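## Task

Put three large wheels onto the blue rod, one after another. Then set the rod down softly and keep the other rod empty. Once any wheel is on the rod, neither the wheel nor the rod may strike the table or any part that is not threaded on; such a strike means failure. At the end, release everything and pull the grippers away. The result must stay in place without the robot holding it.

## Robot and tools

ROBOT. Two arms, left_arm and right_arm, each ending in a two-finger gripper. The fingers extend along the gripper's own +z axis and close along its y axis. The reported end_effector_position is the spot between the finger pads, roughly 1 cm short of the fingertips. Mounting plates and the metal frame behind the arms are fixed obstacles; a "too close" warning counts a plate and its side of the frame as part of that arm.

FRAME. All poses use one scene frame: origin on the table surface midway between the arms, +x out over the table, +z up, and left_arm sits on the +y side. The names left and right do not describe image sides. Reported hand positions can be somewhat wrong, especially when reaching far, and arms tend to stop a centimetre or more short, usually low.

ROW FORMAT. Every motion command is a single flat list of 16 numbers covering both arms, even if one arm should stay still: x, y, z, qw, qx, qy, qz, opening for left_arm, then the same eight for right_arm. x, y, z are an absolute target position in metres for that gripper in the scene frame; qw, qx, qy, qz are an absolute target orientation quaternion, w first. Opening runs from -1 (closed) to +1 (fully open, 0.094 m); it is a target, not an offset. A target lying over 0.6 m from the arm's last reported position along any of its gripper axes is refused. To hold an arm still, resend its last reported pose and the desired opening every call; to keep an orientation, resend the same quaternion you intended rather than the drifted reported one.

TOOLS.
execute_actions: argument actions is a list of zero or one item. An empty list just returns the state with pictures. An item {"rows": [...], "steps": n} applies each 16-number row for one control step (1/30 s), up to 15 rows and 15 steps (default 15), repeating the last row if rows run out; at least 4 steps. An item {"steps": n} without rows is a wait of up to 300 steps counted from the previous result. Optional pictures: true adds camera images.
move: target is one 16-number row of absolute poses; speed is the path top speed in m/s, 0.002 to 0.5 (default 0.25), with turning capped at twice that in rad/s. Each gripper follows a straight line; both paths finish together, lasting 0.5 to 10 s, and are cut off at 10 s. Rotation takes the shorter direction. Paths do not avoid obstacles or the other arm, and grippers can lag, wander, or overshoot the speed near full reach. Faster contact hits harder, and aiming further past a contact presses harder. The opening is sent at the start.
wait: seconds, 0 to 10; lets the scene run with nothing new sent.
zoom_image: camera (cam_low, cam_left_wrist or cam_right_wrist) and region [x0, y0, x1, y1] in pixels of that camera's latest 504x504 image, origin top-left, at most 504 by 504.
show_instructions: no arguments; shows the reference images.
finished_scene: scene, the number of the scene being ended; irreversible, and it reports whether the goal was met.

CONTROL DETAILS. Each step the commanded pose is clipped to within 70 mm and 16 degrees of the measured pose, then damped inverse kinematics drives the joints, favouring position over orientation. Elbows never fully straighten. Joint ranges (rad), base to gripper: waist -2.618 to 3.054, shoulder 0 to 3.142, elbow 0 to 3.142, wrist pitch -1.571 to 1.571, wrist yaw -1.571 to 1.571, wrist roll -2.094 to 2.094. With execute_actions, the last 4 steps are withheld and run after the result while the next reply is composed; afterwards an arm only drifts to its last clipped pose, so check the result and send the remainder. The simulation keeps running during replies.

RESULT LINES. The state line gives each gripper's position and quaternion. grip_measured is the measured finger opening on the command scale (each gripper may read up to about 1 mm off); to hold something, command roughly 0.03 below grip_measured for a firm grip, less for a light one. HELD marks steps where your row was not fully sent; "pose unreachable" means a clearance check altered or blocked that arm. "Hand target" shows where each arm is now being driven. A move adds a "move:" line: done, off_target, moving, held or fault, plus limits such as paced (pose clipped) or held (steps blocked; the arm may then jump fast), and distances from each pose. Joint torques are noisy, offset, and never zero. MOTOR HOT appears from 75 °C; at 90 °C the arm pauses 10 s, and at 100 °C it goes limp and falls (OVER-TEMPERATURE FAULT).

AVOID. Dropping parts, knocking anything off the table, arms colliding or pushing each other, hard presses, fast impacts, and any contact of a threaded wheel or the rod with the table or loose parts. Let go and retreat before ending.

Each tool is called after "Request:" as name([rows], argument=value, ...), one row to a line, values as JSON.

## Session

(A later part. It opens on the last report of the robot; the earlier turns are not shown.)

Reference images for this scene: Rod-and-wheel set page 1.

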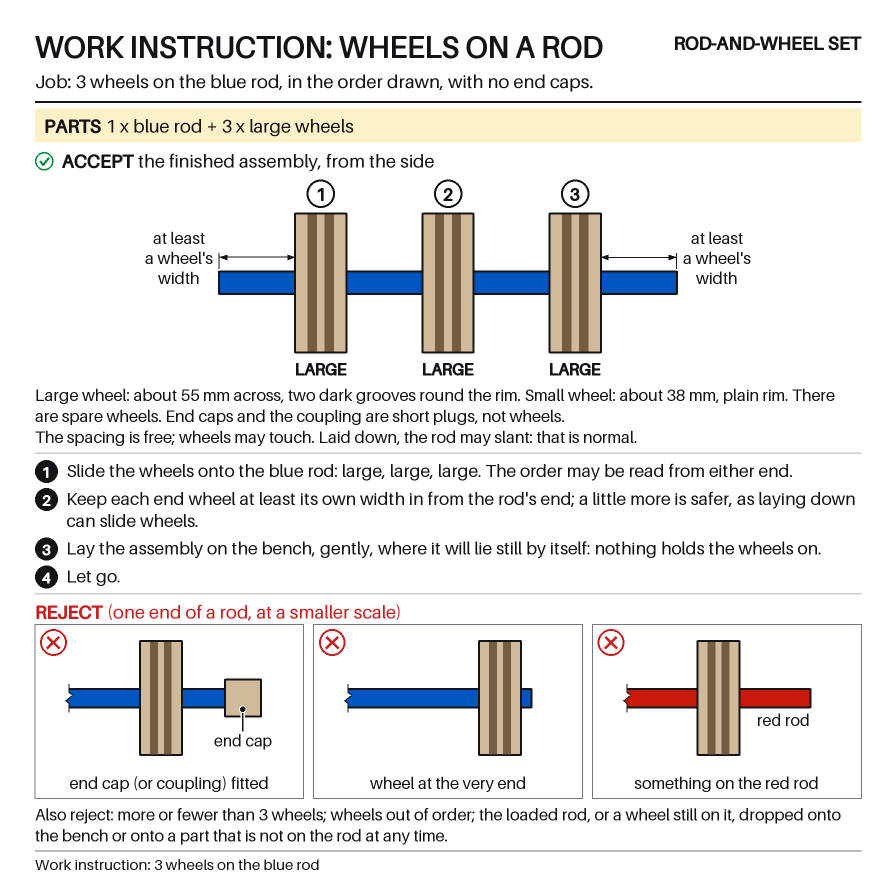

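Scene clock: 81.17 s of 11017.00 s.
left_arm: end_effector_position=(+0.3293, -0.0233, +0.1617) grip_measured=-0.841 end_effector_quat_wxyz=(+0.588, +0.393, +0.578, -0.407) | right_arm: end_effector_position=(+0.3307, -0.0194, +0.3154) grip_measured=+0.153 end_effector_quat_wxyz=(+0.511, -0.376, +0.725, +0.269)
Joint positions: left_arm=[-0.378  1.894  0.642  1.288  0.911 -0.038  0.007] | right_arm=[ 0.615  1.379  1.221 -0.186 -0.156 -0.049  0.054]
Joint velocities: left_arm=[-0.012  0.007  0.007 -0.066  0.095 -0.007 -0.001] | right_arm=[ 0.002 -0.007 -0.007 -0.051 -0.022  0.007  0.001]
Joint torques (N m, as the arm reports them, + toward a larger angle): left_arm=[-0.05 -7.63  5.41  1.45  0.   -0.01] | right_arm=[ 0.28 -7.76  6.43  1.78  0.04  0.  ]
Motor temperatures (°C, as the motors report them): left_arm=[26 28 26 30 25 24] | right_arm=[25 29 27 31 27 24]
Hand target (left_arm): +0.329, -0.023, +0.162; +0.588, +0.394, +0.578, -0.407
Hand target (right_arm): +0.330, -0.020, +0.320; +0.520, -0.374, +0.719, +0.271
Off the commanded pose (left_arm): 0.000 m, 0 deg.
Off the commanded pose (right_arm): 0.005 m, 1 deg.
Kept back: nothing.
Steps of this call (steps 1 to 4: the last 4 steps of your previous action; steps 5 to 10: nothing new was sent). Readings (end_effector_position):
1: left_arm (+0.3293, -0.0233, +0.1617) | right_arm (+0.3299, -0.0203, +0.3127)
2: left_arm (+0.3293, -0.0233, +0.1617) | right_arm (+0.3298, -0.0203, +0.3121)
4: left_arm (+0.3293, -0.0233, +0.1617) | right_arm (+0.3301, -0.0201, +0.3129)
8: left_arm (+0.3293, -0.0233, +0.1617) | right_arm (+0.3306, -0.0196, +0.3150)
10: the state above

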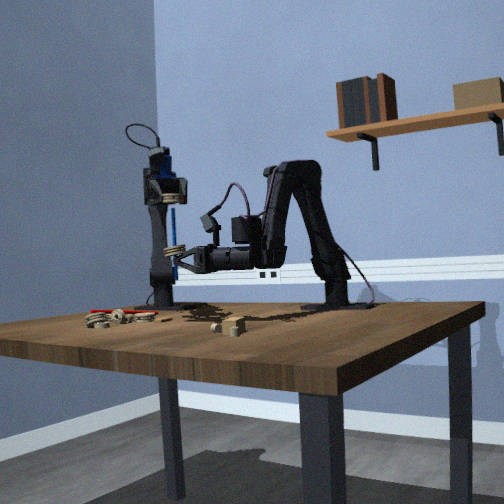

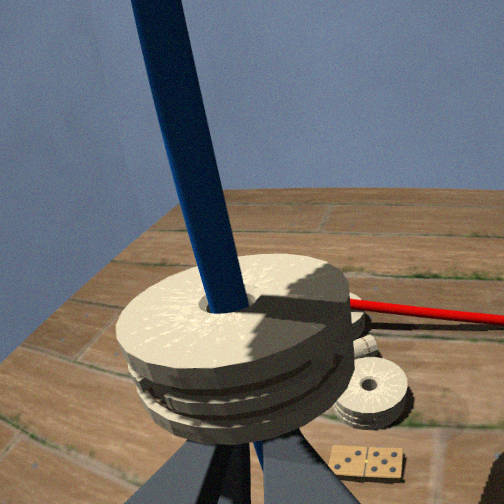

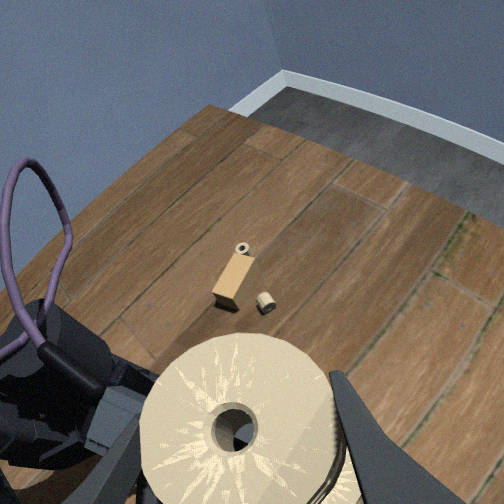

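Request:
execute_actions([
  {"rows": [[0.3292,-0.0234,0.162,0.588,0.3935,0.5775,-0.4072,-0.875,0.3305,-0.0195,0.319,0.520,-0.374,0.7185,0.2707,0.12],[0.3292,-0.0234,0.162,0.588,0.3935,0.5775,-0.4072,-0.875,0.3305,-0.0195,0.318,0.520,-0.374,0.7185,0.2707,0.12],[0.3292,-0.0234,0.162,0.588,0.3935,0.5775,-0.4072,-0.875,0.3305,-0.0195,0.317,0.520,-0.374,0.7185,0.2707,0.12],[0.3292,-0.0234,0.162,0.588,0.3935,0.5775,-0.4072,-0.875,0.3305,-0.0195,0.316,0.520,-0.374,0.7185,0.2707,0.12],[0.3292,-0.0234,0.162,0.588,0.3935,0.5775,-0.4072,-0.875,0.3305,-0.0195,0.315,0.520,-0.374,0.7185,0.2707,0.12],[0.3292,-0.0234,0.162,0.588,0.3935,0.5775,-0.4072,-0.875,0.3305,-0.0195,0.3142,0.520,-0.374,0.7185,0.2707,0.12],[0.3292,-0.0234,0.162,0.588,0.3935,0.5775,-0.4072,-0.875,0.3305,-0.0195,0.3134,0.520,-0.374,0.7185,0.2707,0.12],[0.3292,-0.0234,0.162,0.588,0.3935,0.5775,-0.4072,-0.875,0.3305,-0.0195,0.3126,0.520,-0.374,0.7185,0.2707,0.12],[0.3292,-0.0234,0.162,0.588,0.3935,0.5775,-0.4072,-0.875,0.3305,-0.0195,0.312,0.520,-0.374,0.7185,0.2707,0.12]], "steps": 15},
])

Request:
execute_actions([
  {"steps": 8},
], pictures=true)

Request:
zoom_image(camera="cam_right_wrist", region=[190, 385, 280, 475])

Request:
zoom_image(camera="cam_low", region=[145, 180, 205, 240])

Scene clock: 82.00 s of 11017.00 s.
left_arm: end_effector_position=(+0.3293, -0.0233, +0.1617) grip_measured=-0.841 end_effector_quat_wxyz=(+0.588, +0.393, +0.578, -0.407) | right_arm: end_effector_position=(+0.3310, -0.0192, +0.3081) grip_measured=+0.153 end_effector_quat_wxyz=(+0.510, -0.376, +0.725, +0.269)
Joint positions: left_arm=[-0.378  1.894  0.642  1.288  0.911 -0.038  0.007] | right_arm=[ 0.615  1.379  1.193 -0.16  -0.156 -0.049  0.054]
Joint velocities: left_arm=[ 0.002  0.002 -0.007 -0.037 -0.007 -0.022  0.   ] | right_arm=[-0.002 -0.022 -0.081 -0.022  0.007  0.022 -0.001]
Joint torques (N m, as the arm reports them, + toward a larger angle): left_arm=[-0.03 -7.63  5.4   1.45  0.   -0.01] | right_arm=[-0.03 -8.04  6.47  1.84 -0.01  0.  ]
Motor temperatures (°C, as the motors report them): left_arm=[26 28 26 31 25 24] | right_arm=[25 29 27 32 27 24]
Steps of this call (steps 1 to 14: nothing new was sent; steps 15 to 25: the first 11 steps of this action). Readings (end_effector_position):
15: left_arm (+0.3293, -0.0233, +0.1617) | right_arm (+0.3309, -0.0193, +0.3160)
16: left_arm (+0.3293, -0.0233, +0.1617) | right_arm (+0.3309, -0.0192, +0.3163)
18: left_arm (+0.3293, -0.0233, +0.1617) | right_arm (+0.3311, -0.0190, +0.3167)
22: left_arm (+0.3293, -0.0233, +0.1617) | right_arm (+0.3313, -0.0188, +0.3128)
25: the state above

Scene clock: 82.27 s of 11017.00 s.
left_arm: end_effector_position=(+0.3293, -0.0233, +0.1617) grip_measured=-0.841 end_effector_quat_wxyz=(+0.588, +0.393, +0.578, -0.407) | right_arm: end_effector_position=(+0.3312, -0.0189, +0.3083) grip_measured=+0.153 end_effector_quat_wxyz=(+0.512, -0.376, +0.724, +0.269)
Joint positions: left_arm=[-0.378  1.894  0.642  1.288  0.911 -0.038  0.007] | right_arm=[ 0.615  1.379  1.191 -0.153 -0.156 -0.049  0.054]
Joint velocities: left_arm=[-0.002 -0.002  0.012 -0.007  0.051 -0.037 -0.   ] | right_arm=[ 0.002  0.002 -0.022 -0.007 -0.066 -0.066 -0.001]
Joint torques (N m, as the arm reports them, + toward a larger angle): left_arm=[-0.05 -7.62  5.42  1.45  0.   -0.01] | right_arm=[ 0.08 -7.82  6.22  1.76 -0.02  0.  ]
Motor temperatures (°C, as the motors report them): left_arm=[26 28 26 31 25 24] | right_arm=[25 29 27 32 27 24]
Hand target (left_arm): +0.329, -0.023, +0.162; +0.588, +0.394, +0.578, -0.407
Hand target (right_arm): +0.330, -0.020, +0.312; +0.520, -0.374, +0.719, +0.271
Off the commanded pose (left_arm): 0.000 m, 0 deg.
Off the commanded pose (right_arm): 0.004 m, 1 deg.
Kept back: nothing.
Steps of this call (steps 1 to 4: the last 4 steps of your previous action; steps 5 to 8: nothing new was sent). Readings (end_effector_position):
1: left_arm (+0.3293, -0.0233, +0.1617) | right_arm (+0.3309, -0.0193, +0.3072)
2: left_arm (+0.3293, -0.0233, +0.1617) | right_arm (+0.3308, -0.0193, +0.3069)
4: left_arm (+0.3293, -0.0233, +0.1617) | right_arm (+0.3310, -0.0192, +0.3074)
8: the state above

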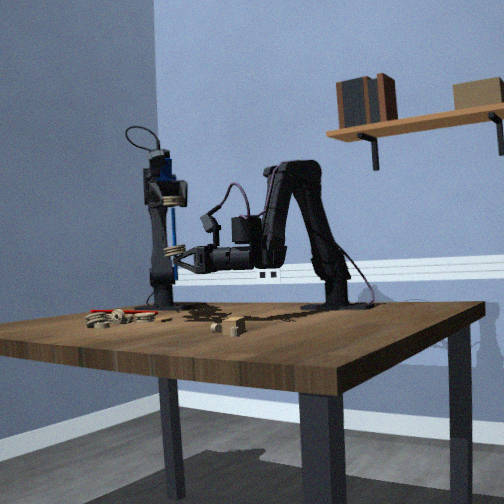

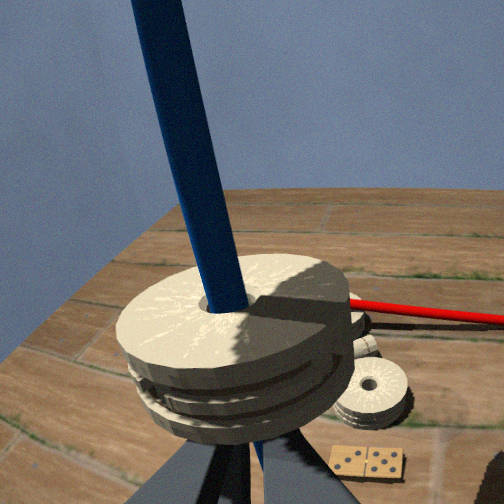

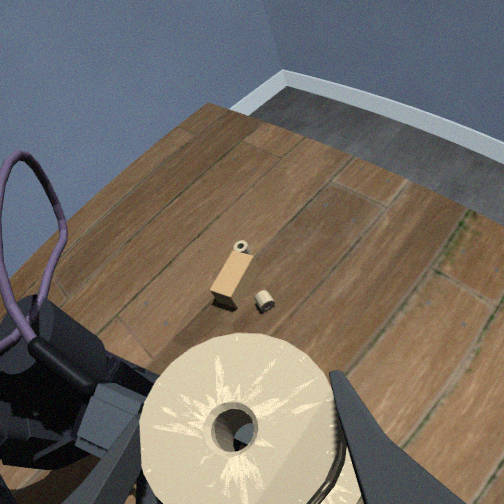

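Region (190, 385, 280, 475) of cam_right_wrist's 504x504 image, scaled by 5.600, with more detail than that image has.

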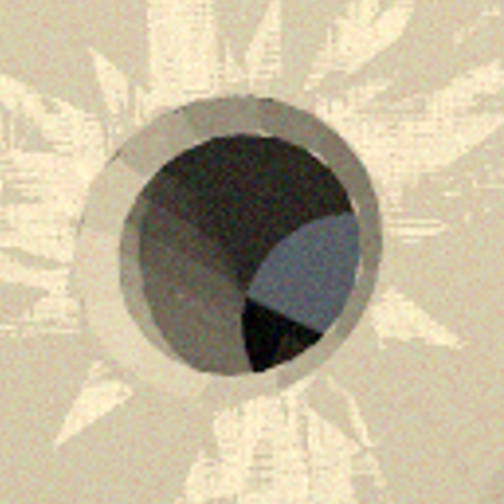

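Region (145, 180, 205, 240) of cam_low's 504x504 image, scaled by 8.400, with more detail than that image has.

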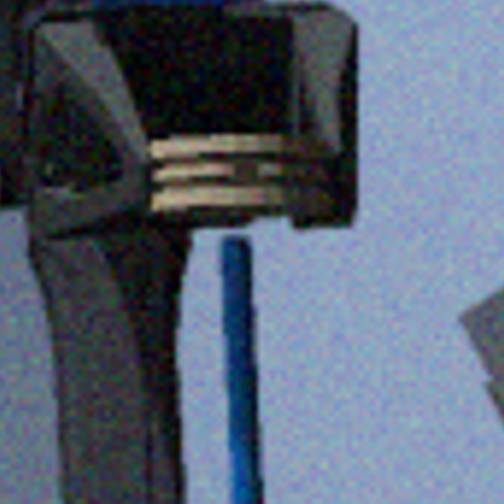

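Request:
execute_actions([
  {"rows": [[0.3292,-0.0234,0.162,0.588,0.3935,0.5775,-0.4072,-0.875,0.3315,-0.0205,0.3112,0.520,-0.374,0.7185,0.2707,0.12],[0.3292,-0.0234,0.162,0.588,0.3935,0.5775,-0.4072,-0.875,0.332,-0.021,0.3104,0.520,-0.374,0.7185,0.2707,0.12],[0.3292,-0.0234,0.162,0.588,0.3935,0.5775,-0.4072,-0.875,0.3325,-0.0215,0.3096,0.520,-0.374,0.7185,0.2707,0.12],[0.3292,-0.0234,0.162,0.588,0.3935,0.5775,-0.4072,-0.875,0.333,-0.022,0.3088,0.520,-0.374,0.7185,0.2707,0.12],[0.3292,-0.0234,0.162,0.588,0.3935,0.5775,-0.4072,-0.875,0.333,-0.022,0.308,0.520,-0.374,0.7185,0.2707,0.12],[0.3292,-0.0234,0.162,0.588,0.3935,0.5775,-0.4072,-0.875,0.333,-0.022,0.3075,0.520,-0.374,0.7185,0.2707,0.12]], "steps": 15},
], pictures=true)

Request:
zoom_image(camera="cam_right_wrist", region=[190, 385, 280, 475])

Request:
zoom_image(camera="cam_low", region=[145, 180, 205, 240])

Scene clock: 83.07 s of 11017.00 s.
left_arm: end_effector_position=(+0.3293, -0.0233, +0.1617) grip_measured=-0.841 end_effector_quat_wxyz=(+0.588, +0.393, +0.578, -0.407) | right_arm: end_effector_position=(+0.3312, -0.0189, +0.3035) grip_measured=+0.153 end_effector_quat_wxyz=(+0.511, -0.376, +0.725, +0.269)
Joint positions: left_arm=[-0.378  1.894  0.642  1.288  0.911 -0.038  0.007] | right_arm=[ 0.615  1.379  1.173 -0.137 -0.156 -0.049  0.054]
Joint velocities: left_arm=[ 0.017  0.002  0.022  0.022  0.066 -0.022 -0.   ] | right_arm=[ 0.012  0.002 -0.007 -0.037 -0.007 -0.022  0.001]
Joint torques (N m, as the arm reports them, + toward a larger angle): left_arm=[-0.04 -7.61  5.4   1.45  0.   -0.01] | right_arm=[-0.77 -8.02  6.17  1.86 -0.07 -0.06]
Motor temperatures (°C, as the motors report them): left_arm=[26 28 26 31 25 24] | right_arm=[25 29 27 32 27 24]
Steps of this call (steps 1 to 13: nothing new was sent; steps 14 to 24: the first 11 steps of this action). Readings (end_effector_position):
14: left_arm (+0.3293, -0.0233, +0.1617) | right_arm (+0.3313, -0.0188, +0.3088)
15: left_arm (+0.3293, -0.0233, +0.1617) | right_arm (+0.3314, -0.0188, +0.3090)
17: left_arm (+0.3293, -0.0233, +0.1617) | right_arm (+0.3315, -0.0186, +0.3094)
21: left_arm (+0.3293, -0.0233, +0.1617) | right_arm (+0.3315, -0.0187, +0.3059)
24: the state above

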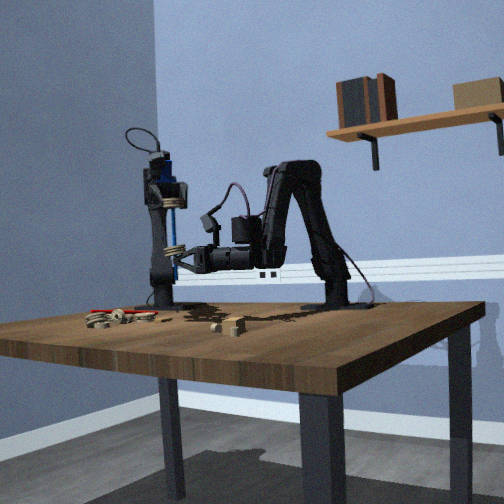

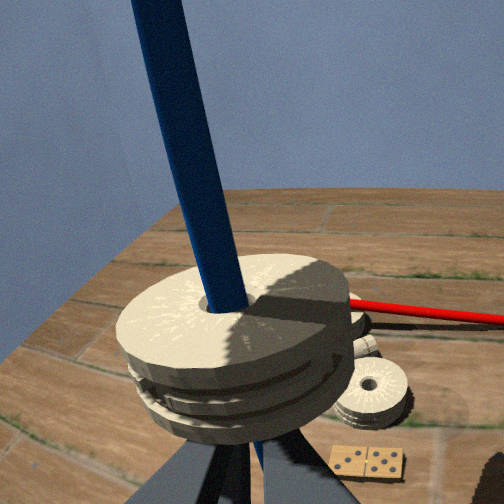

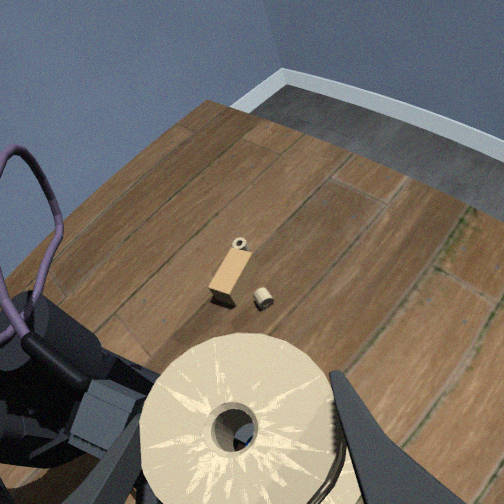

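Region (190, 385, 280, 475) of cam_right_wrist's 504x504 image, scaled by 5.600, with more detail than that image has.

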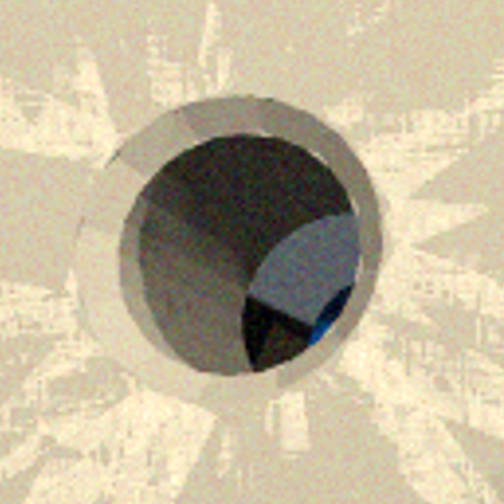

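Region (145, 180, 205, 240) of cam_low's 504x504 image, scaled by 8.400, with more detail than that image has.

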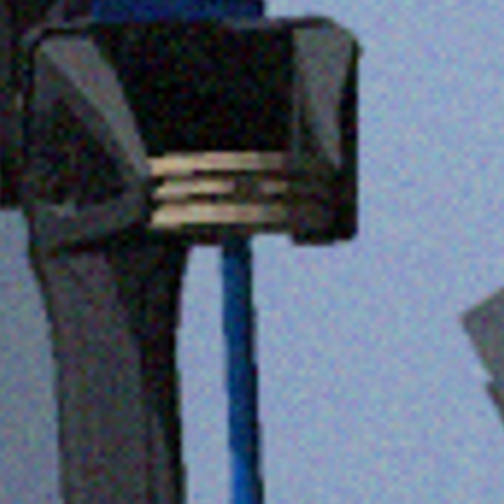

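Request:
execute_actions([
  {"rows": [[0.3292,-0.0234,0.162,0.588,0.3935,0.5775,-0.4072,-0.875,0.3312,-0.0200,0.3067,0.520,-0.374,0.7185,0.2707,0.12],[0.3292,-0.0234,0.162,0.588,0.3935,0.5775,-0.4072,-0.875,0.3312,-0.0200,0.3059,0.520,-0.374,0.7185,0.2707,0.12],[0.3292,-0.0234,0.162,0.588,0.3935,0.5775,-0.4072,-0.875,0.3312,-0.0200,0.3051,0.520,-0.374,0.7185,0.2707,0.12],[0.3292,-0.0234,0.162,0.588,0.3935,0.5775,-0.4072,-0.875,0.3312,-0.0200,0.3043,0.520,-0.374,0.7185,0.2707,0.12],[0.3292,-0.0234,0.162,0.588,0.3935,0.5775,-0.4072,-0.875,0.3312,-0.0200,0.3035,0.520,-0.374,0.7185,0.2707,0.12],[0.3292,-0.0234,0.162,0.588,0.3935,0.5775,-0.4072,-0.875,0.3312,-0.0200,0.3027,0.520,-0.374,0.7185,0.2707,0.12],[0.3292,-0.0234,0.162,0.588,0.3935,0.5775,-0.4072,-0.875,0.3312,-0.0200,0.3019,0.520,-0.374,0.7185,0.2707,0.12],[0.3292,-0.0234,0.162,0.588,0.3935,0.5775,-0.4072,-0.875,0.3312,-0.0200,0.3011,0.520,-0.374,0.7185,0.2707,0.12],[0.3292,-0.0234,0.162,0.588,0.3935,0.5775,-0.4072,-0.875,0.3312,-0.0200,0.3003,0.520,-0.374,0.7185,0.2707,0.12],[0.3292,-0.0234,0.162,0.588,0.3935,0.5775,-0.4072,-0.875,0.3312,-0.0200,0.2995,0.520,-0.374,0.7185,0.2707,0.12],[0.3292,-0.0234,0.162,0.588,0.3935,0.5775,-0.4072,-0.875,0.3312,-0.0200,0.2985,0.520,-0.374,0.7185,0.2707,0.12],[0.3292,-0.0234,0.162,0.588,0.3935,0.5775,-0.4072,-0.875,0.3312,-0.0200,0.2975,0.520,-0.374,0.7185,0.2707,0.12],[0.3292,-0.0234,0.162,0.588,0.3935,0.5775,-0.4072,-0.875,0.3312,-0.0200,0.2965,0.520,-0.374,0.7185,0.2707,0.12]], "steps": 15},
])

Request:
execute_actions([
  {"steps": 7},
], pictures=true)

Request:
zoom_image(camera="cam_right_wrist", region=[190, 385, 280, 475])

Scene clock: 83.97 s of 11017.00 s.
left_arm: end_effector_position=(+0.3293, -0.0233, +0.1617) grip_measured=-0.841 end_effector_quat_wxyz=(+0.588, +0.393, +0.578, -0.407) | right_arm: end_effector_position=(+0.3313, -0.0188, +0.2964) grip_measured=+0.153 end_effector_quat_wxyz=(+0.511, -0.376, +0.725, +0.269)
Joint positions: left_arm=[-0.378  1.894  0.642  1.288  0.911 -0.038  0.007] | right_arm=[ 0.615  1.379  1.145 -0.11  -0.156 -0.049  0.054]
Joint velocities: left_arm=[-0.002 -0.007 -0.007 -0.066 -0.11   0.066  0.   ] | right_arm=[-0.007  0.002 -0.134  0.066  0.007 -0.051  0.001]
Joint torques (N m, as the arm reports them, + toward a larger angle): left_arm=[ 0.   -7.52  5.25  1.43  0.01 -0.03] | right_arm=[ 0.   -8.08  6.34  1.78 -0.03  0.  ]
Motor temperatures (°C, as the motors report them): left_arm=[26 28 26 31 25 24] | right_arm=[25 29 27 32 27 24]
Off your previous action's commanded pose (left_arm): 0.000 m, 0 deg at its last step (step 4 of this call).
Off your previous action's commanded pose (right_arm): 0.005 m, 1 deg at its last step (step 4 of this call).
Steps of this call (steps 1 to 4: the last 4 steps of your previous action; steps 5 to 16: nothing new was sent; steps 17 to 27: the first 11 steps of this action). Readings (end_effector_position):
17: left_arm (+0.3293, -0.0233, +0.1617) | right_arm (+0.3314, -0.0187, +0.3041)
18: left_arm (+0.3293, -0.0233, +0.1617) | right_arm (+0.3315, -0.0187, +0.3044)
20: left_arm (+0.3293, -0.0233, +0.1617) | right_arm (+0.3316, -0.0185, +0.3048)
24: left_arm (+0.3293, -0.0233, +0.1617) | right_arm (+0.3316, -0.0185, +0.3008)
27: the state above

Scene clock: 84.20 s of 11017.00 s.
left_arm: end_effector_position=(+0.3293, -0.0233, +0.1617) grip_measured=-0.841 end_effector_quat_wxyz=(+0.588, +0.393, +0.578, -0.407) | right_arm: end_effector_position=(+0.3310, -0.0191, +0.2914) grip_measured=+0.153 end_effector_quat_wxyz=(+0.509, -0.376, +0.726, +0.269)
Joint positions: left_arm=[-0.378  1.894  0.642  1.288  0.911 -0.038  0.007] | right_arm=[ 0.615  1.379  1.129 -0.098 -0.156 -0.049  0.054]
Joint velocities: left_arm=[ 0.002  0.002  0.002 -0.007 -0.022 -0.051 -0.001] | right_arm=[-0.007 -0.012  0.002  0.037  0.051  0.007 -0.001]
Joint torques (N m, as the arm reports them, + toward a larger angle): left_arm=[-0.06 -7.82  5.5   1.39 -0.02 -0.01] | right_arm=[-0.18 -8.28  6.23  1.78 -0.02 -0.01]
Motor temperatures (°C, as the motors report them): left_arm=[26 28 26 31 25 24] | right_arm=[25 29 27 32 27 24]
Hand target (left_arm): +0.329, -0.023, +0.162; +0.588, +0.394, +0.577, -0.407
Hand target (right_arm): +0.331, -0.020, +0.296; +0.520, -0.374, +0.719, +0.270
Off the commanded pose (left_arm): 0.000 m, 0 deg.
Off the commanded pose (right_arm): 0.005 m, 2 deg.
Kept back: nothing.
Steps of this call (steps 1 to 4: the last 4 steps of your previous action; steps 5 to 7: nothing new was sent). Readings (end_effector_position):
1: left_arm (+0.3293, -0.0233, +0.1617) | right_arm (+0.3312, -0.0189, +0.2951)
2: left_arm (+0.3293, -0.0233, +0.1617) | right_arm (+0.3312, -0.0190, +0.2940)
4: left_arm (+0.3293, -0.0233, +0.1617) | right_arm (+0.3311, -0.0191, +0.2921)
7: the state above

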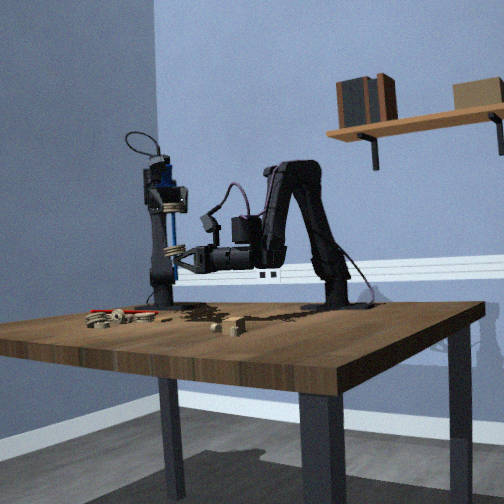

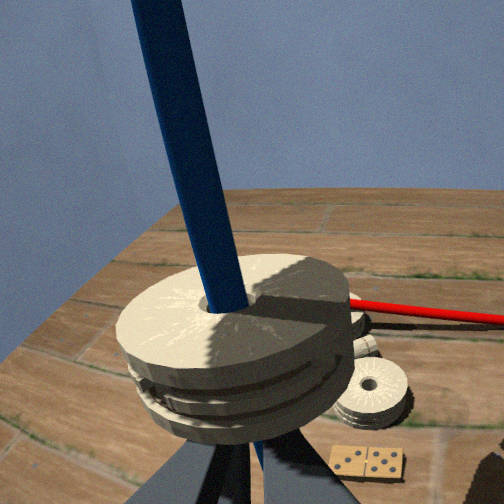

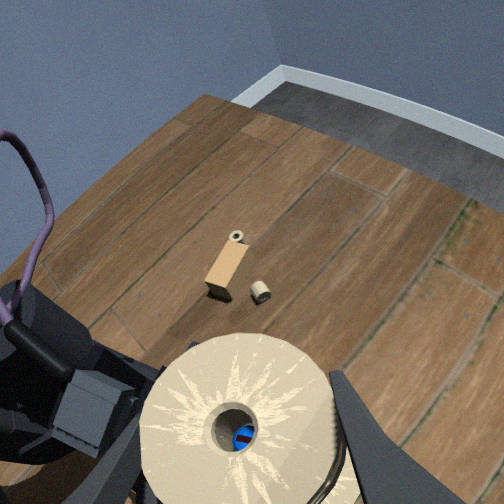

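Region (190, 385, 280, 475) of cam_right_wrist's 504x504 image, scaled by 5.600, with more detail than that image has.

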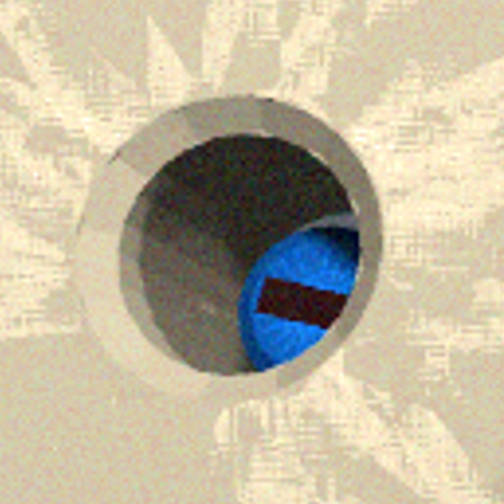

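Request:
execute_actions([
  {"rows": [[0.3292,-0.0234,0.162,0.588,0.3935,0.5775,-0.4072,-0.875,0.3315,-0.0196,0.2945,0.520,-0.374,0.7185,0.2707,0.12],[0.3292,-0.0234,0.162,0.588,0.3935,0.5775,-0.4072,-0.875,0.3318,-0.0192,0.292,0.520,-0.374,0.7185,0.2707,0.12],[0.3292,-0.0234,0.162,0.588,0.3935,0.5775,-0.4072,-0.875,0.3321,-0.0188,0.289,0.520,-0.374,0.7185,0.2707,0.12],[0.3292,-0.0234,0.162,0.588,0.3935,0.5775,-0.4072,-0.875,0.3324,-0.0184,0.286,0.520,-0.374,0.7185,0.2707,0.12],[0.3292,-0.0234,0.162,0.588,0.3935,0.5775,-0.4072,-0.875,0.3327,-0.018,0.283,0.520,-0.374,0.7185,0.2707,0.12],[0.3292,-0.0234,0.162,0.588,0.3935,0.5775,-0.4072,-0.875,0.333,-0.0177,0.280,0.520,-0.374,0.7185,0.2707,0.12],[0.3292,-0.0234,0.162,0.588,0.3935,0.5775,-0.4072,-0.875,0.333,-0.0175,0.277,0.520,-0.374,0.7185,0.2707,0.12],[0.3292,-0.0234,0.162,0.588,0.3935,0.5775,-0.4072,-0.875,0.333,-0.0175,0.274,0.520,-0.374,0.7185,0.2707,0.12],[0.3292,-0.0234,0.162,0.588,0.3935,0.5775,-0.4072,-0.875,0.333,-0.0175,0.271,0.520,-0.374,0.7185,0.2707,0.12],[0.3292,-0.0234,0.162,0.588,0.3935,0.5775,-0.4072,-0.875,0.333,-0.0175,0.268,0.520,-0.374,0.7185,0.2707,0.12],[0.3292,-0.0234,0.162,0.588,0.3935,0.5775,-0.4072,-0.875,0.333,-0.0175,0.265,0.520,-0.374,0.7185,0.2707,0.12],[0.3292,-0.0234,0.162,0.588,0.3935,0.5775,-0.4072,-0.875,0.333,-0.0175,0.262,0.520,-0.374,0.7185,0.2707,0.12],[0.3292,-0.0234,0.162,0.588,0.3935,0.5775,-0.4072,-0.875,0.333,-0.0175,0.259,0.520,-0.374,0.7185,0.2707,0.12],[0.3292,-0.0234,0.162,0.588,0.3935,0.5775,-0.4072,-0.875,0.333,-0.0175,0.256,0.520,-0.374,0.7185,0.2707,0.12],[0.3292,-0.0234,0.162,0.588,0.3935,0.5775,-0.4072,-0.875,0.333,-0.0175,0.253,0.520,-0.374,0.7185,0.2707,0.12]], "steps": 15},
])

Request:
execute_actions([
  {"rows": [[0.3292,-0.0234,0.162,0.588,0.3935,0.5775,-0.4072,-0.875,0.333,-0.0175,0.250,0.520,-0.374,0.7185,0.2707,0.12],[0.3292,-0.0234,0.162,0.588,0.3935,0.5775,-0.4072,-0.875,0.333,-0.0175,0.247,0.520,-0.374,0.7185,0.2707,0.12],[0.3292,-0.0234,0.162,0.588,0.3935,0.5775,-0.4072,-0.875,0.333,-0.0175,0.2445,0.520,-0.374,0.7185,0.2707,0.12],[0.3292,-0.0234,0.162,0.588,0.3935,0.5775,-0.4072,-0.875,0.333,-0.0175,0.242,0.520,-0.374,0.7185,0.2707,0.12],[0.3292,-0.0234,0.162,0.588,0.3935,0.5775,-0.4072,-0.875,0.333,-0.0175,0.240,0.520,-0.374,0.7185,0.2707,0.12],[0.3292,-0.0234,0.162,0.588,0.3935,0.5775,-0.4072,-0.875,0.333,-0.0175,0.238,0.520,-0.374,0.7185,0.2707,0.12],[0.3292,-0.0234,0.162,0.588,0.3935,0.5775,-0.4072,-0.875,0.333,-0.0175,0.2365,0.520,-0.374,0.7185,0.2707,0.12],[0.3292,-0.0234,0.162,0.588,0.3935,0.5775,-0.4072,-0.875,0.333,-0.0175,0.235,0.520,-0.374,0.7185,0.2707,0.12]], "steps": 15},
], pictures=true)

Request:
zoom_image(camera="cam_low", region=[145, 200, 225, 280])

Scene clock: 85.63 s of 11017.00 s.
left_arm: end_effector_position=(+0.3293, -0.0233, +0.1611) grip_measured=-0.841 end_effector_quat_wxyz=(+0.586, +0.393, +0.579, -0.408) | right_arm: end_effector_position=(+0.3305, -0.0196, +0.2707) grip_measured=+0.153 end_effector_quat_wxyz=(+0.511, -0.376, +0.724, +0.269)
Joint positions: left_arm=[-0.378  1.894  0.642  1.285  0.911 -0.038  0.007] | right_arm=[ 0.615  1.379  1.043 -0.007 -0.156 -0.049  0.054]
Joint velocities: left_arm=[-0.027  0.012  0.007  0.007 -0.051  0.022 -0.001] | right_arm=[-0.007 -0.017 -0.354  0.256 -0.022 -0.095  0.002]
Joint torques (N m, as the arm reports them, + toward a larger angle): left_arm=[-0.07 -7.6   5.34  1.45  0.02 -0.01] | right_arm=[ 0.07 -6.19  6.17  1.77 -0.04  0.  ]
Motor temperatures (°C, as the motors report them): left_arm=[26 28 26 31 25 24] | right_arm=[25 29 27 32 27 24]
Steps of this call (steps 1 to 32: nothing new was sent; steps 33 to 43: the first 11 steps of this action). Readings (end_effector_position):
33: left_arm (+0.3293, -0.0233, +0.1617) | right_arm (+0.3313, -0.0188, +0.2925)
34: left_arm (+0.3293, -0.0233, +0.1617) | right_arm (+0.3314, -0.0187, +0.2926)
36: left_arm (+0.3293, -0.0233, +0.1615) | right_arm (+0.3317, -0.0184, +0.2913)
40: left_arm (+0.3293, -0.0233, +0.1611) | right_arm (+0.3314, -0.0187, +0.2814)
43: the state above

Scene clock: 86.13 s of 11017.00 s.
left_arm: end_effector_position=(+0.3293, -0.0233, +0.1611) grip_measured=-0.841 end_effector_quat_wxyz=(+0.586, +0.393, +0.579, -0.408) | right_arm: end_effector_position=(+0.3302, -0.0200, +0.2336) grip_measured=+0.153 end_effector_quat_wxyz=(+0.509, -0.376, +0.726, +0.269)
Joint positions: left_arm=[-0.378  1.894  0.642  1.285  0.911 -0.038  0.007] | right_arm=[ 0.615  1.403  0.918  0.138 -0.156 -0.049  0.054]
Joint velocities: left_arm=[-0.002  0.012 -0.017 -0.022  0.037 -0.051 -0.001] | right_arm=[-0.002  0.007 -0.037  0.125 -0.007 -0.007 -0.003]
Joint torques (N m, as the arm reports them, + toward a larger angle): left_arm=[-0.03 -7.65  5.43  1.49 -0.01  0.02] | right_arm=[ 0.21 -6.54  6.39  1.89 -0.05 -0.03]
Motor temperatures (°C, as the motors report them): left_arm=[26 28 26 31 25 24] | right_arm=[25 29 27 32 27 24]
Off your previous action's commanded pose (left_arm): 0.001 m, 0 deg at its last step (step 4 of this call).
Off your previous action's commanded pose (right_arm): 0.007 m, 1 deg at its last step (step 4 of this call).
Steps of this call (steps 1 to 4: the last 4 steps of your previous action; steps 5 to 15: the first 11 steps of this action). Readings (end_effector_position):
5: left_arm (+0.3293, -0.0233, +0.1611) | right_arm (+0.3291, -0.0211, +0.2560)
6: left_arm (+0.3293, -0.0233, +0.1611) | right_arm (+0.3291, -0.0211, +0.2537)
8: left_arm (+0.3293, -0.0233, +0.1611) | right_arm (+0.3295, -0.0207, +0.2492)
12: left_arm (+0.3293, -0.0233, +0.1611) | right_arm (+0.3300, -0.0202, +0.2380)
15: the state above

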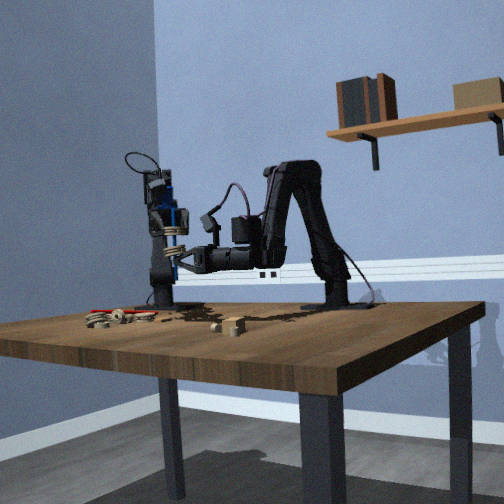

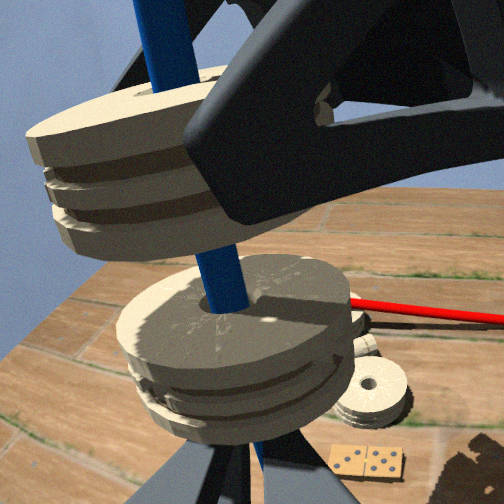

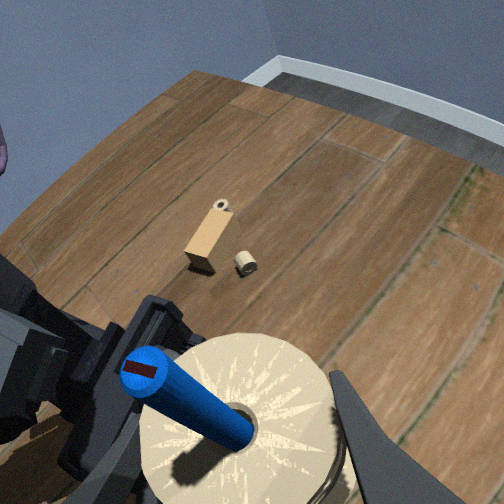

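Region (145, 200, 225, 280) of cam_low's 504x504 image, scaled by 6.300, with more detail than that image has.

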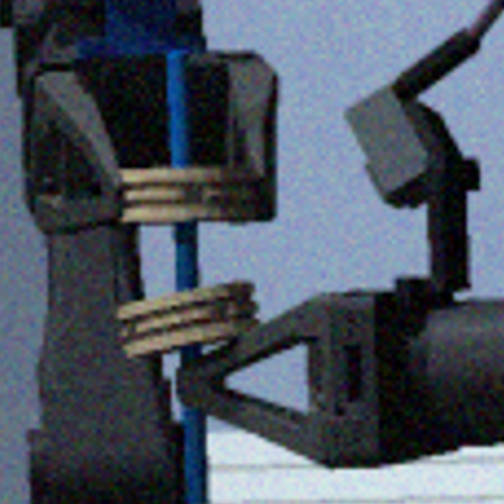

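Request:
execute_actions([
  {"rows": [[0.3292,-0.0234,0.162,0.588,0.3935,0.5775,-0.4072,-0.875,0.333,-0.0175,0.233,0.520,-0.374,0.7185,0.2707,0.12],[0.3292,-0.0234,0.162,0.588,0.3935,0.5775,-0.4072,-0.875,0.333,-0.0175,0.231,0.520,-0.374,0.7185,0.2707,0.12],[0.3292,-0.0234,0.162,0.588,0.3935,0.5775,-0.4072,-0.875,0.333,-0.0175,0.229,0.520,-0.374,0.7185,0.2707,0.12],[0.3292,-0.0234,0.162,0.588,0.3935,0.5775,-0.4072,-0.875,0.333,-0.0175,0.227,0.520,-0.374,0.7185,0.2707,0.12],[0.3292,-0.0234,0.162,0.588,0.3935,0.5775,-0.4072,-0.875,0.333,-0.0175,0.225,0.520,-0.374,0.7185,0.2707,0.12],[0.3292,-0.0234,0.162,0.588,0.3935,0.5775,-0.4072,-0.875,0.333,-0.0175,0.223,0.520,-0.374,0.7185,0.2707,0.12],[0.3292,-0.0234,0.162,0.588,0.3935,0.5775,-0.4072,-0.875,0.333,-0.0175,0.221,0.520,-0.374,0.7185,0.2707,0.12],[0.3292,-0.0234,0.162,0.588,0.3935,0.5775,-0.4072,-0.875,0.333,-0.0175,0.2195,0.520,-0.374,0.7185,0.2707,0.12],[0.3292,-0.0234,0.162,0.588,0.3935,0.5775,-0.4072,-0.875,0.333,-0.0175,0.218,0.520,-0.374,0.7185,0.2707,0.12],[0.3292,-0.0234,0.162,0.588,0.3935,0.5775,-0.4072,-0.875,0.333,-0.0175,0.2168,0.520,-0.374,0.7185,0.2707,0.12],[0.3292,-0.0234,0.162,0.588,0.3935,0.5775,-0.4072,-0.875,0.333,-0.0175,0.2156,0.520,-0.374,0.7185,0.2707,0.12],[0.3292,-0.0234,0.162,0.588,0.3935,0.5775,-0.4072,-0.875,0.333,-0.0175,0.2146,0.520,-0.374,0.7185,0.2707,0.12],[0.3292,-0.0234,0.162,0.588,0.3935,0.5775,-0.4072,-0.875,0.333,-0.0175,0.2138,0.520,-0.374,0.7185,0.2707,0.12],[0.3292,-0.0234,0.162,0.588,0.3935,0.5775,-0.4072,-0.875,0.333,-0.0175,0.213,0.520,-0.374,0.7185,0.2707,0.12]], "steps": 15},
])

Request:
execute_actions([
  {"steps": 9},
], pictures=true)

Request:
zoom_image(camera="cam_low", region=[145, 200, 225, 280])

Scene clock: 87.13 s of 11017.00 s.
left_arm: end_effector_position=(+0.3301, -0.0230, +0.1602) grip_measured=-0.841 end_effector_quat_wxyz=(+0.586, +0.391, +0.582, -0.407) | right_arm: end_effector_position=(+0.3316, -0.0194, +0.2269) grip_measured=+0.153 end_effector_quat_wxyz=(+0.521, -0.373, +0.718, +0.271)
Joint positions: left_arm=[-0.378  1.894  0.642  1.28   0.907 -0.038  0.007] | right_arm=[ 0.615  1.414  0.871  0.225 -0.153 -0.049  0.054]
Joint velocities: left_arm=[-0.022  0.007 -0.007 -0.081  0.022 -0.007 -0.001] | right_arm=[-0.007  0.061 -0.125  0.168  0.066 -0.007 -0.001]
Joint torques (N m, as the arm reports them, + toward a larger angle): left_arm=[ 0.08 -7.44  5.38  1.54  0.03 -0.01] | right_arm=[ 0.16 -5.43  5.84  1.68 -0.07  0.  ]
Motor temperatures (°C, as the motors report them): left_arm=[26 28 26 31 25 24] | right_arm=[25 29 27 32 27 24]
Off your previous action's commanded pose (left_arm): 0.001 m, 0 deg at its last step (step 4 of this call).
Off your previous action's commanded pose (right_arm): 0.003 m, 1 deg at its last step (step 4 of this call).
Steps of this call (steps 1 to 4: the last 4 steps of your previous action; steps 5 to 19: nothing new was sent; steps 20 to 30: the first 11 steps of this action). Readings (end_effector_position):
20: left_arm (+0.3294, -0.0232, +0.1611) | right_arm (+0.3307, -0.0196, +0.2346)
21: left_arm (+0.3294, -0.0232, +0.1611) | right_arm (+0.3308, -0.0196, +0.2347)
23: left_arm (+0.3294, -0.0232, +0.1611) | right_arm (+0.3308, -0.0196, +0.2341)
27: left_arm (+0.3296, -0.0232, +0.1608) | right_arm (+0.3309, -0.0197, +0.2316)
30: the state above

Scene clock: 87.43 s of 11017.00 s.
left_arm: end_effector_position=(+0.3309, -0.0227, +0.1595) grip_measured=-0.841 end_effector_quat_wxyz=(+0.585, +0.389, +0.584, -0.406) | right_arm: end_effector_position=(+0.3325, -0.0193, +0.2207) grip_measured=+0.153 end_effector_quat_wxyz=(+0.522, -0.372, +0.718, +0.270)
Joint positions: left_arm=[-0.378  1.894  0.642  1.276  0.902 -0.038  0.007] | right_arm=[ 0.615  1.425  0.853  0.255 -0.15  -0.049  0.054]
Joint velocities: left_arm=[ 0.007  0.002  0.002  0.037  0.037  0.022 -0.   ] | right_arm=[-0.007 -0.012 -0.002  0.037  0.051  0.037 -0.001]
Joint torques (N m, as the arm reports them, + toward a larger angle): left_arm=[-0.01 -7.53  5.42  1.57  0.08  0.  ] | right_arm=[ 0.09 -5.68  5.76  1.86 -0.07  0.04]
Motor temperatures (°C, as the motors report them): left_arm=[26 28 26 31 25 24] | right_arm=[25 29 27 33 27 24]
Hand target (left_arm): +0.329, -0.023, +0.162; +0.588, +0.394, +0.578, -0.407
Hand target (right_arm): +0.333, -0.018, +0.213; +0.520, -0.374, +0.719, +0.270
Off the commanded pose (left_arm): 0.003 m, 1 deg.
Off the commanded pose (right_arm): 0.008 m, 0 deg.
Kept back: nothing.
Steps of this call (steps 1 to 4: the last 4 steps of your previous action; steps 5 to 9: nothing new was sent). Readings (end_effector_position):
1: left_arm (+0.3303, -0.0229, +0.1601) | right_arm (+0.3317, -0.0194, +0.2253)
2: left_arm (+0.3304, -0.0229, +0.1599) | right_arm (+0.3319, -0.0194, +0.2236)
4: left_arm (+0.3305, -0.0228, +0.1597) | right_arm (+0.3321, -0.0194, +0.2212)
8: left_arm (+0.3309, -0.0227, +0.1595) | right_arm (+0.3324, -0.0193, +0.2205)
9: the state above

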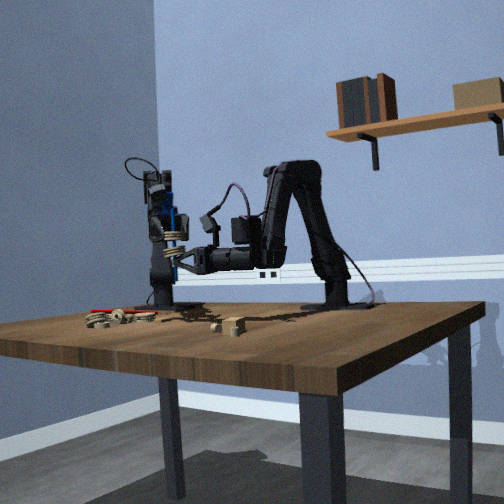

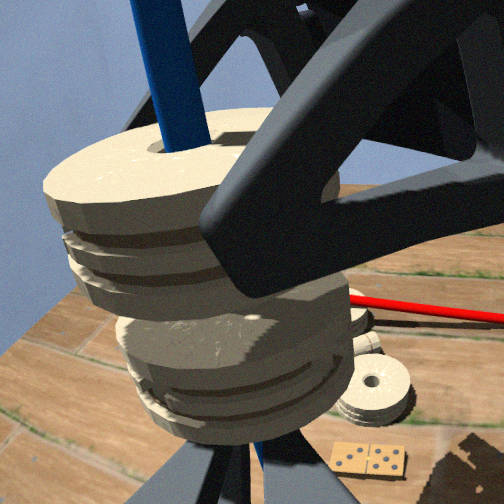

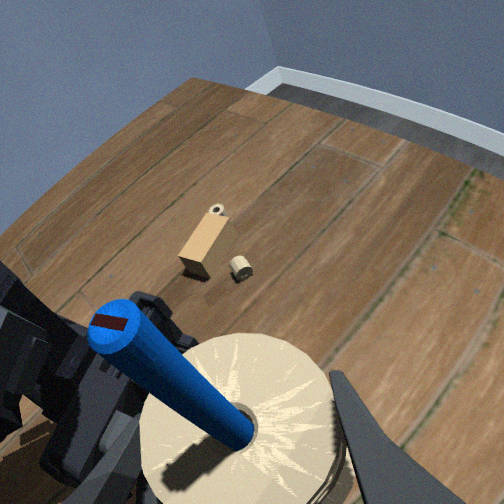

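Region (145, 200, 225, 280) of cam_low's 504x504 image, scaled by 6.300, with more detail than that image has.

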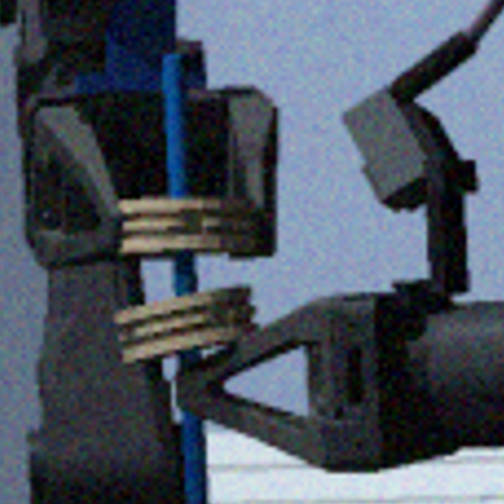

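Request:
execute_actions([
  {"rows": [[0.3292,-0.0234,0.162,0.588,0.3935,0.5775,-0.4072,-0.875,0.3326,-0.018,0.2135,0.519,-0.3744,0.7192,0.2702,0.12],[0.3292,-0.0234,0.162,0.588,0.3935,0.5775,-0.4072,-0.875,0.3322,-0.0185,0.214,0.518,-0.3748,0.72,0.2696,0.12],[0.3292,-0.0234,0.162,0.588,0.3935,0.5775,-0.4072,-0.875,0.3318,-0.019,0.214,0.517,-0.3752,0.7207,0.2691,0.12],[0.3292,-0.0234,0.162,0.588,0.3935,0.5775,-0.4072,-0.875,0.3314,-0.0195,0.214,0.516,-0.3755,0.7214,0.2686,0.12],[0.3292,-0.0234,0.162,0.588,0.3935,0.5775,-0.4072,-0.875,0.331,-0.020,0.214,0.5151,-0.3759,0.7221,0.2681,0.12],[0.3292,-0.0234,0.162,0.588,0.3935,0.5775,-0.4072,-0.875,0.3306,-0.0205,0.214,0.5151,-0.3759,0.7221,0.2681,0.12],[0.3292,-0.0234,0.162,0.588,0.3935,0.5775,-0.4072,-0.875,0.3302,-0.021,0.2135,0.5151,-0.3759,0.7221,0.2681,0.12],[0.3292,-0.0234,0.162,0.588,0.3935,0.5775,-0.4072,-0.875,0.330,-0.0213,0.213,0.5151,-0.3759,0.7221,0.2681,0.12]], "steps": 15},
])

Scene clock: 88.13 s of 11017.00 s.
left_arm: end_effector_position=(+0.3309, -0.0227, +0.1595) grip_measured=-0.841 end_effector_quat_wxyz=(+0.585, +0.389, +0.584, -0.406) | right_arm: end_effector_position=(+0.3325, -0.0193, +0.2206) grip_measured=+0.153 end_effector_quat_wxyz=(+0.522, -0.372, +0.718, +0.270)
Joint positions: left_arm=[-0.378  1.894  0.642  1.276  0.902 -0.038  0.007] | right_arm=[ 0.615  1.425  0.852  0.256 -0.149 -0.049  0.054]
Joint velocities: left_arm=[-0.012 -0.007  0.002 -0.007 -0.081 -0.007  0.   ] | right_arm=[ 0.012  0.002  0.002 -0.051 -0.022  0.066  0.   ]
Joint torques (N m, as the arm reports them, + toward a larger angle): left_arm=[-0.04 -7.66  5.42  1.56  0.09  0.  ] | right_arm=[ 0.03 -7.46  5.85  1.5  -0.04 -0.01]
Motor temperatures (°C, as the motors report them): left_arm=[26 28 26 31 25 24] | right_arm=[25 29 27 33 27 24]
Steps of this call (steps 1 to 10: nothing new was sent; steps 11 to 21: the first 11 steps of this action). Readings (end_effector_position):
11: left_arm (+0.3309, -0.0227, +0.1595) | right_arm (+0.3325, -0.0193, +0.2207)
12: left_arm (+0.3309, -0.0227, +0.1595) | right_arm (+0.3325, -0.0193, +0.2207)
14: left_arm (+0.3309, -0.0227, +0.1595) | right_arm (+0.3325, -0.0193, +0.2207)
18: left_arm (+0.3309, -0.0227, +0.1595) | right_arm (+0.3325, -0.0193, +0.2206)
21: the state above

Request:
execute_actions([
  {"rows": [[0.3292,-0.0234,0.162,0.588,0.3935,0.5775,-0.4072,-0.875,0.330,-0.0213,0.2124,0.5151,-0.3759,0.7221,0.2681,0.12],[0.3292,-0.0234,0.162,0.588,0.3935,0.5775,-0.4072,-0.875,0.330,-0.0213,0.2118,0.5151,-0.3759,0.7221,0.2681,0.12],[0.3292,-0.0234,0.162,0.588,0.3935,0.5775,-0.4072,-0.875,0.330,-0.0213,0.2112,0.5151,-0.3759,0.7221,0.2681,0.12],[0.3292,-0.0234,0.162,0.588,0.3935,0.5775,-0.4072,-0.875,0.330,-0.0213,0.2106,0.5151,-0.3759,0.7221,0.2681,0.12],[0.3292,-0.0234,0.162,0.588,0.3935,0.5775,-0.4072,-0.875,0.330,-0.0213,0.210,0.5151,-0.3759,0.7221,0.2681,0.12],[0.3292,-0.0234,0.162,0.588,0.3935,0.5775,-0.4072,-0.875,0.330,-0.0213,0.2095,0.5151,-0.3759,0.7221,0.2681,0.12],[0.3292,-0.0234,0.162,0.588,0.3935,0.5775,-0.4072,-0.875,0.330,-0.0213,0.209,0.5151,-0.3759,0.7221,0.2681,0.12]], "steps": 15},
], pictures=true)

Request:
zoom_image(camera="cam_low", region=[145, 200, 225, 280])

Scene clock: 88.80 s of 11017.00 s.
left_arm: end_effector_position=(+0.3307, -0.0227, +0.1595) grip_measured=-0.841 end_effector_quat_wxyz=(+0.585, +0.389, +0.584, -0.406) | right_arm: end_effector_position=(+0.3311, -0.0207, +0.2148) grip_measured=+0.153 end_effector_quat_wxyz=(+0.518, -0.373, +0.721, +0.269)
Joint positions: left_arm=[-0.378  1.894  0.642  1.276  0.903 -0.038  0.007] | right_arm=[ 0.615  1.425  0.839  0.258 -0.149 -0.049  0.054]
Joint velocities: left_arm=[-0.007 -0.002 -0.007  0.051 -0.022 -0.11  -0.   ] | right_arm=[-0.012 -0.007 -0.012  0.022  0.022  0.022 -0.   ]
Joint torques (N m, as the arm reports them, + toward a larger angle): left_arm=[-0.05 -7.67  5.43  1.52  0.09  0.  ] | right_arm=[ 0.14 -7.05  5.8   1.68 -0.04 -0.03]
Motor temperatures (°C, as the motors report them): left_arm=[26 28 26 31 25 24] | right_arm=[25 29 27 33 27 24]
Off your previous action's commanded pose (left_arm): 0.003 m, 1 deg at its last step (step 4 of this call).
Off your previous action's commanded pose (right_arm): 0.008 m, 1 deg at its last step (step 4 of this call).
Steps of this call (steps 1 to 4: the last 4 steps of your previous action; steps 5 to 9: nothing new was sent; steps 10 to 20: the first 11 steps of this action). Readings (end_effector_position):
10: left_arm (+0.3309, -0.0227, +0.1595) | right_arm (+0.3325, -0.0193, +0.2206)
11: left_arm (+0.3309, -0.0227, +0.1595) | right_arm (+0.3325, -0.0193, +0.2206)
13: left_arm (+0.3309, -0.0227, +0.1595) | right_arm (+0.3325, -0.0193, +0.2206)
17: left_arm (+0.3309, -0.0227, +0.1595) | right_arm (+0.3317, -0.0201, +0.2173)
20: the state above

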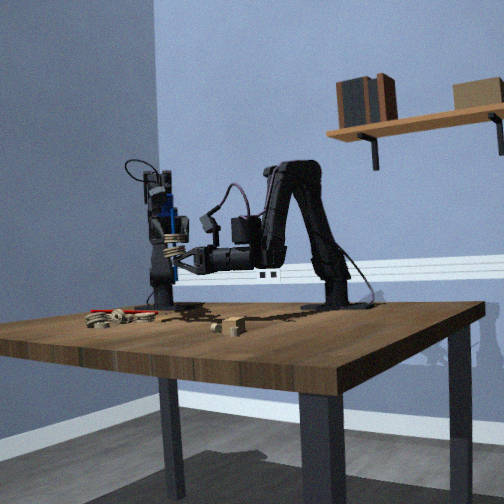

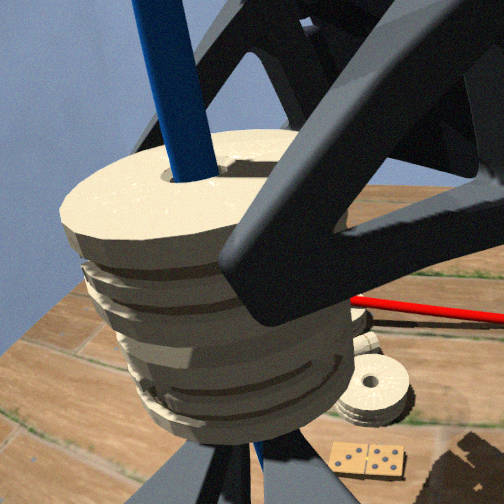

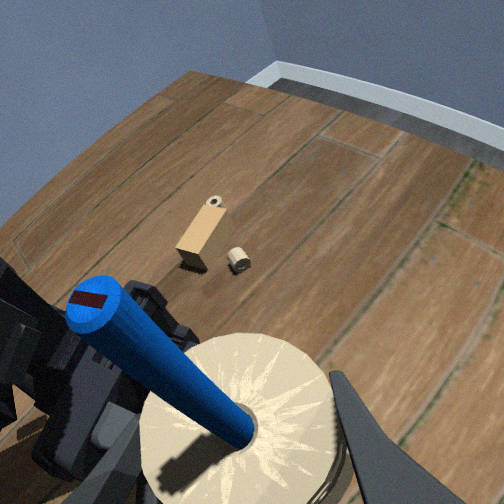

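Region (145, 200, 225, 280) of cam_low's 504x504 image, scaled by 6.300, with more detail than that image has.

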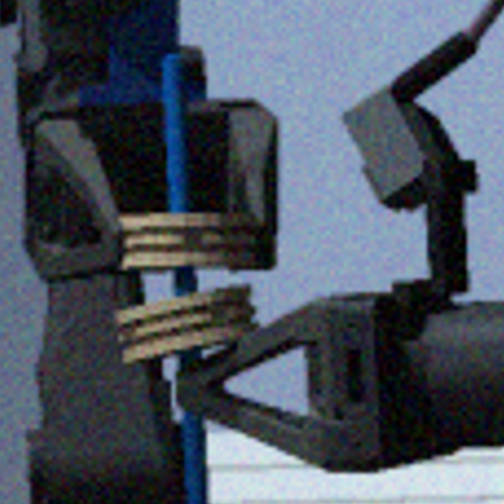

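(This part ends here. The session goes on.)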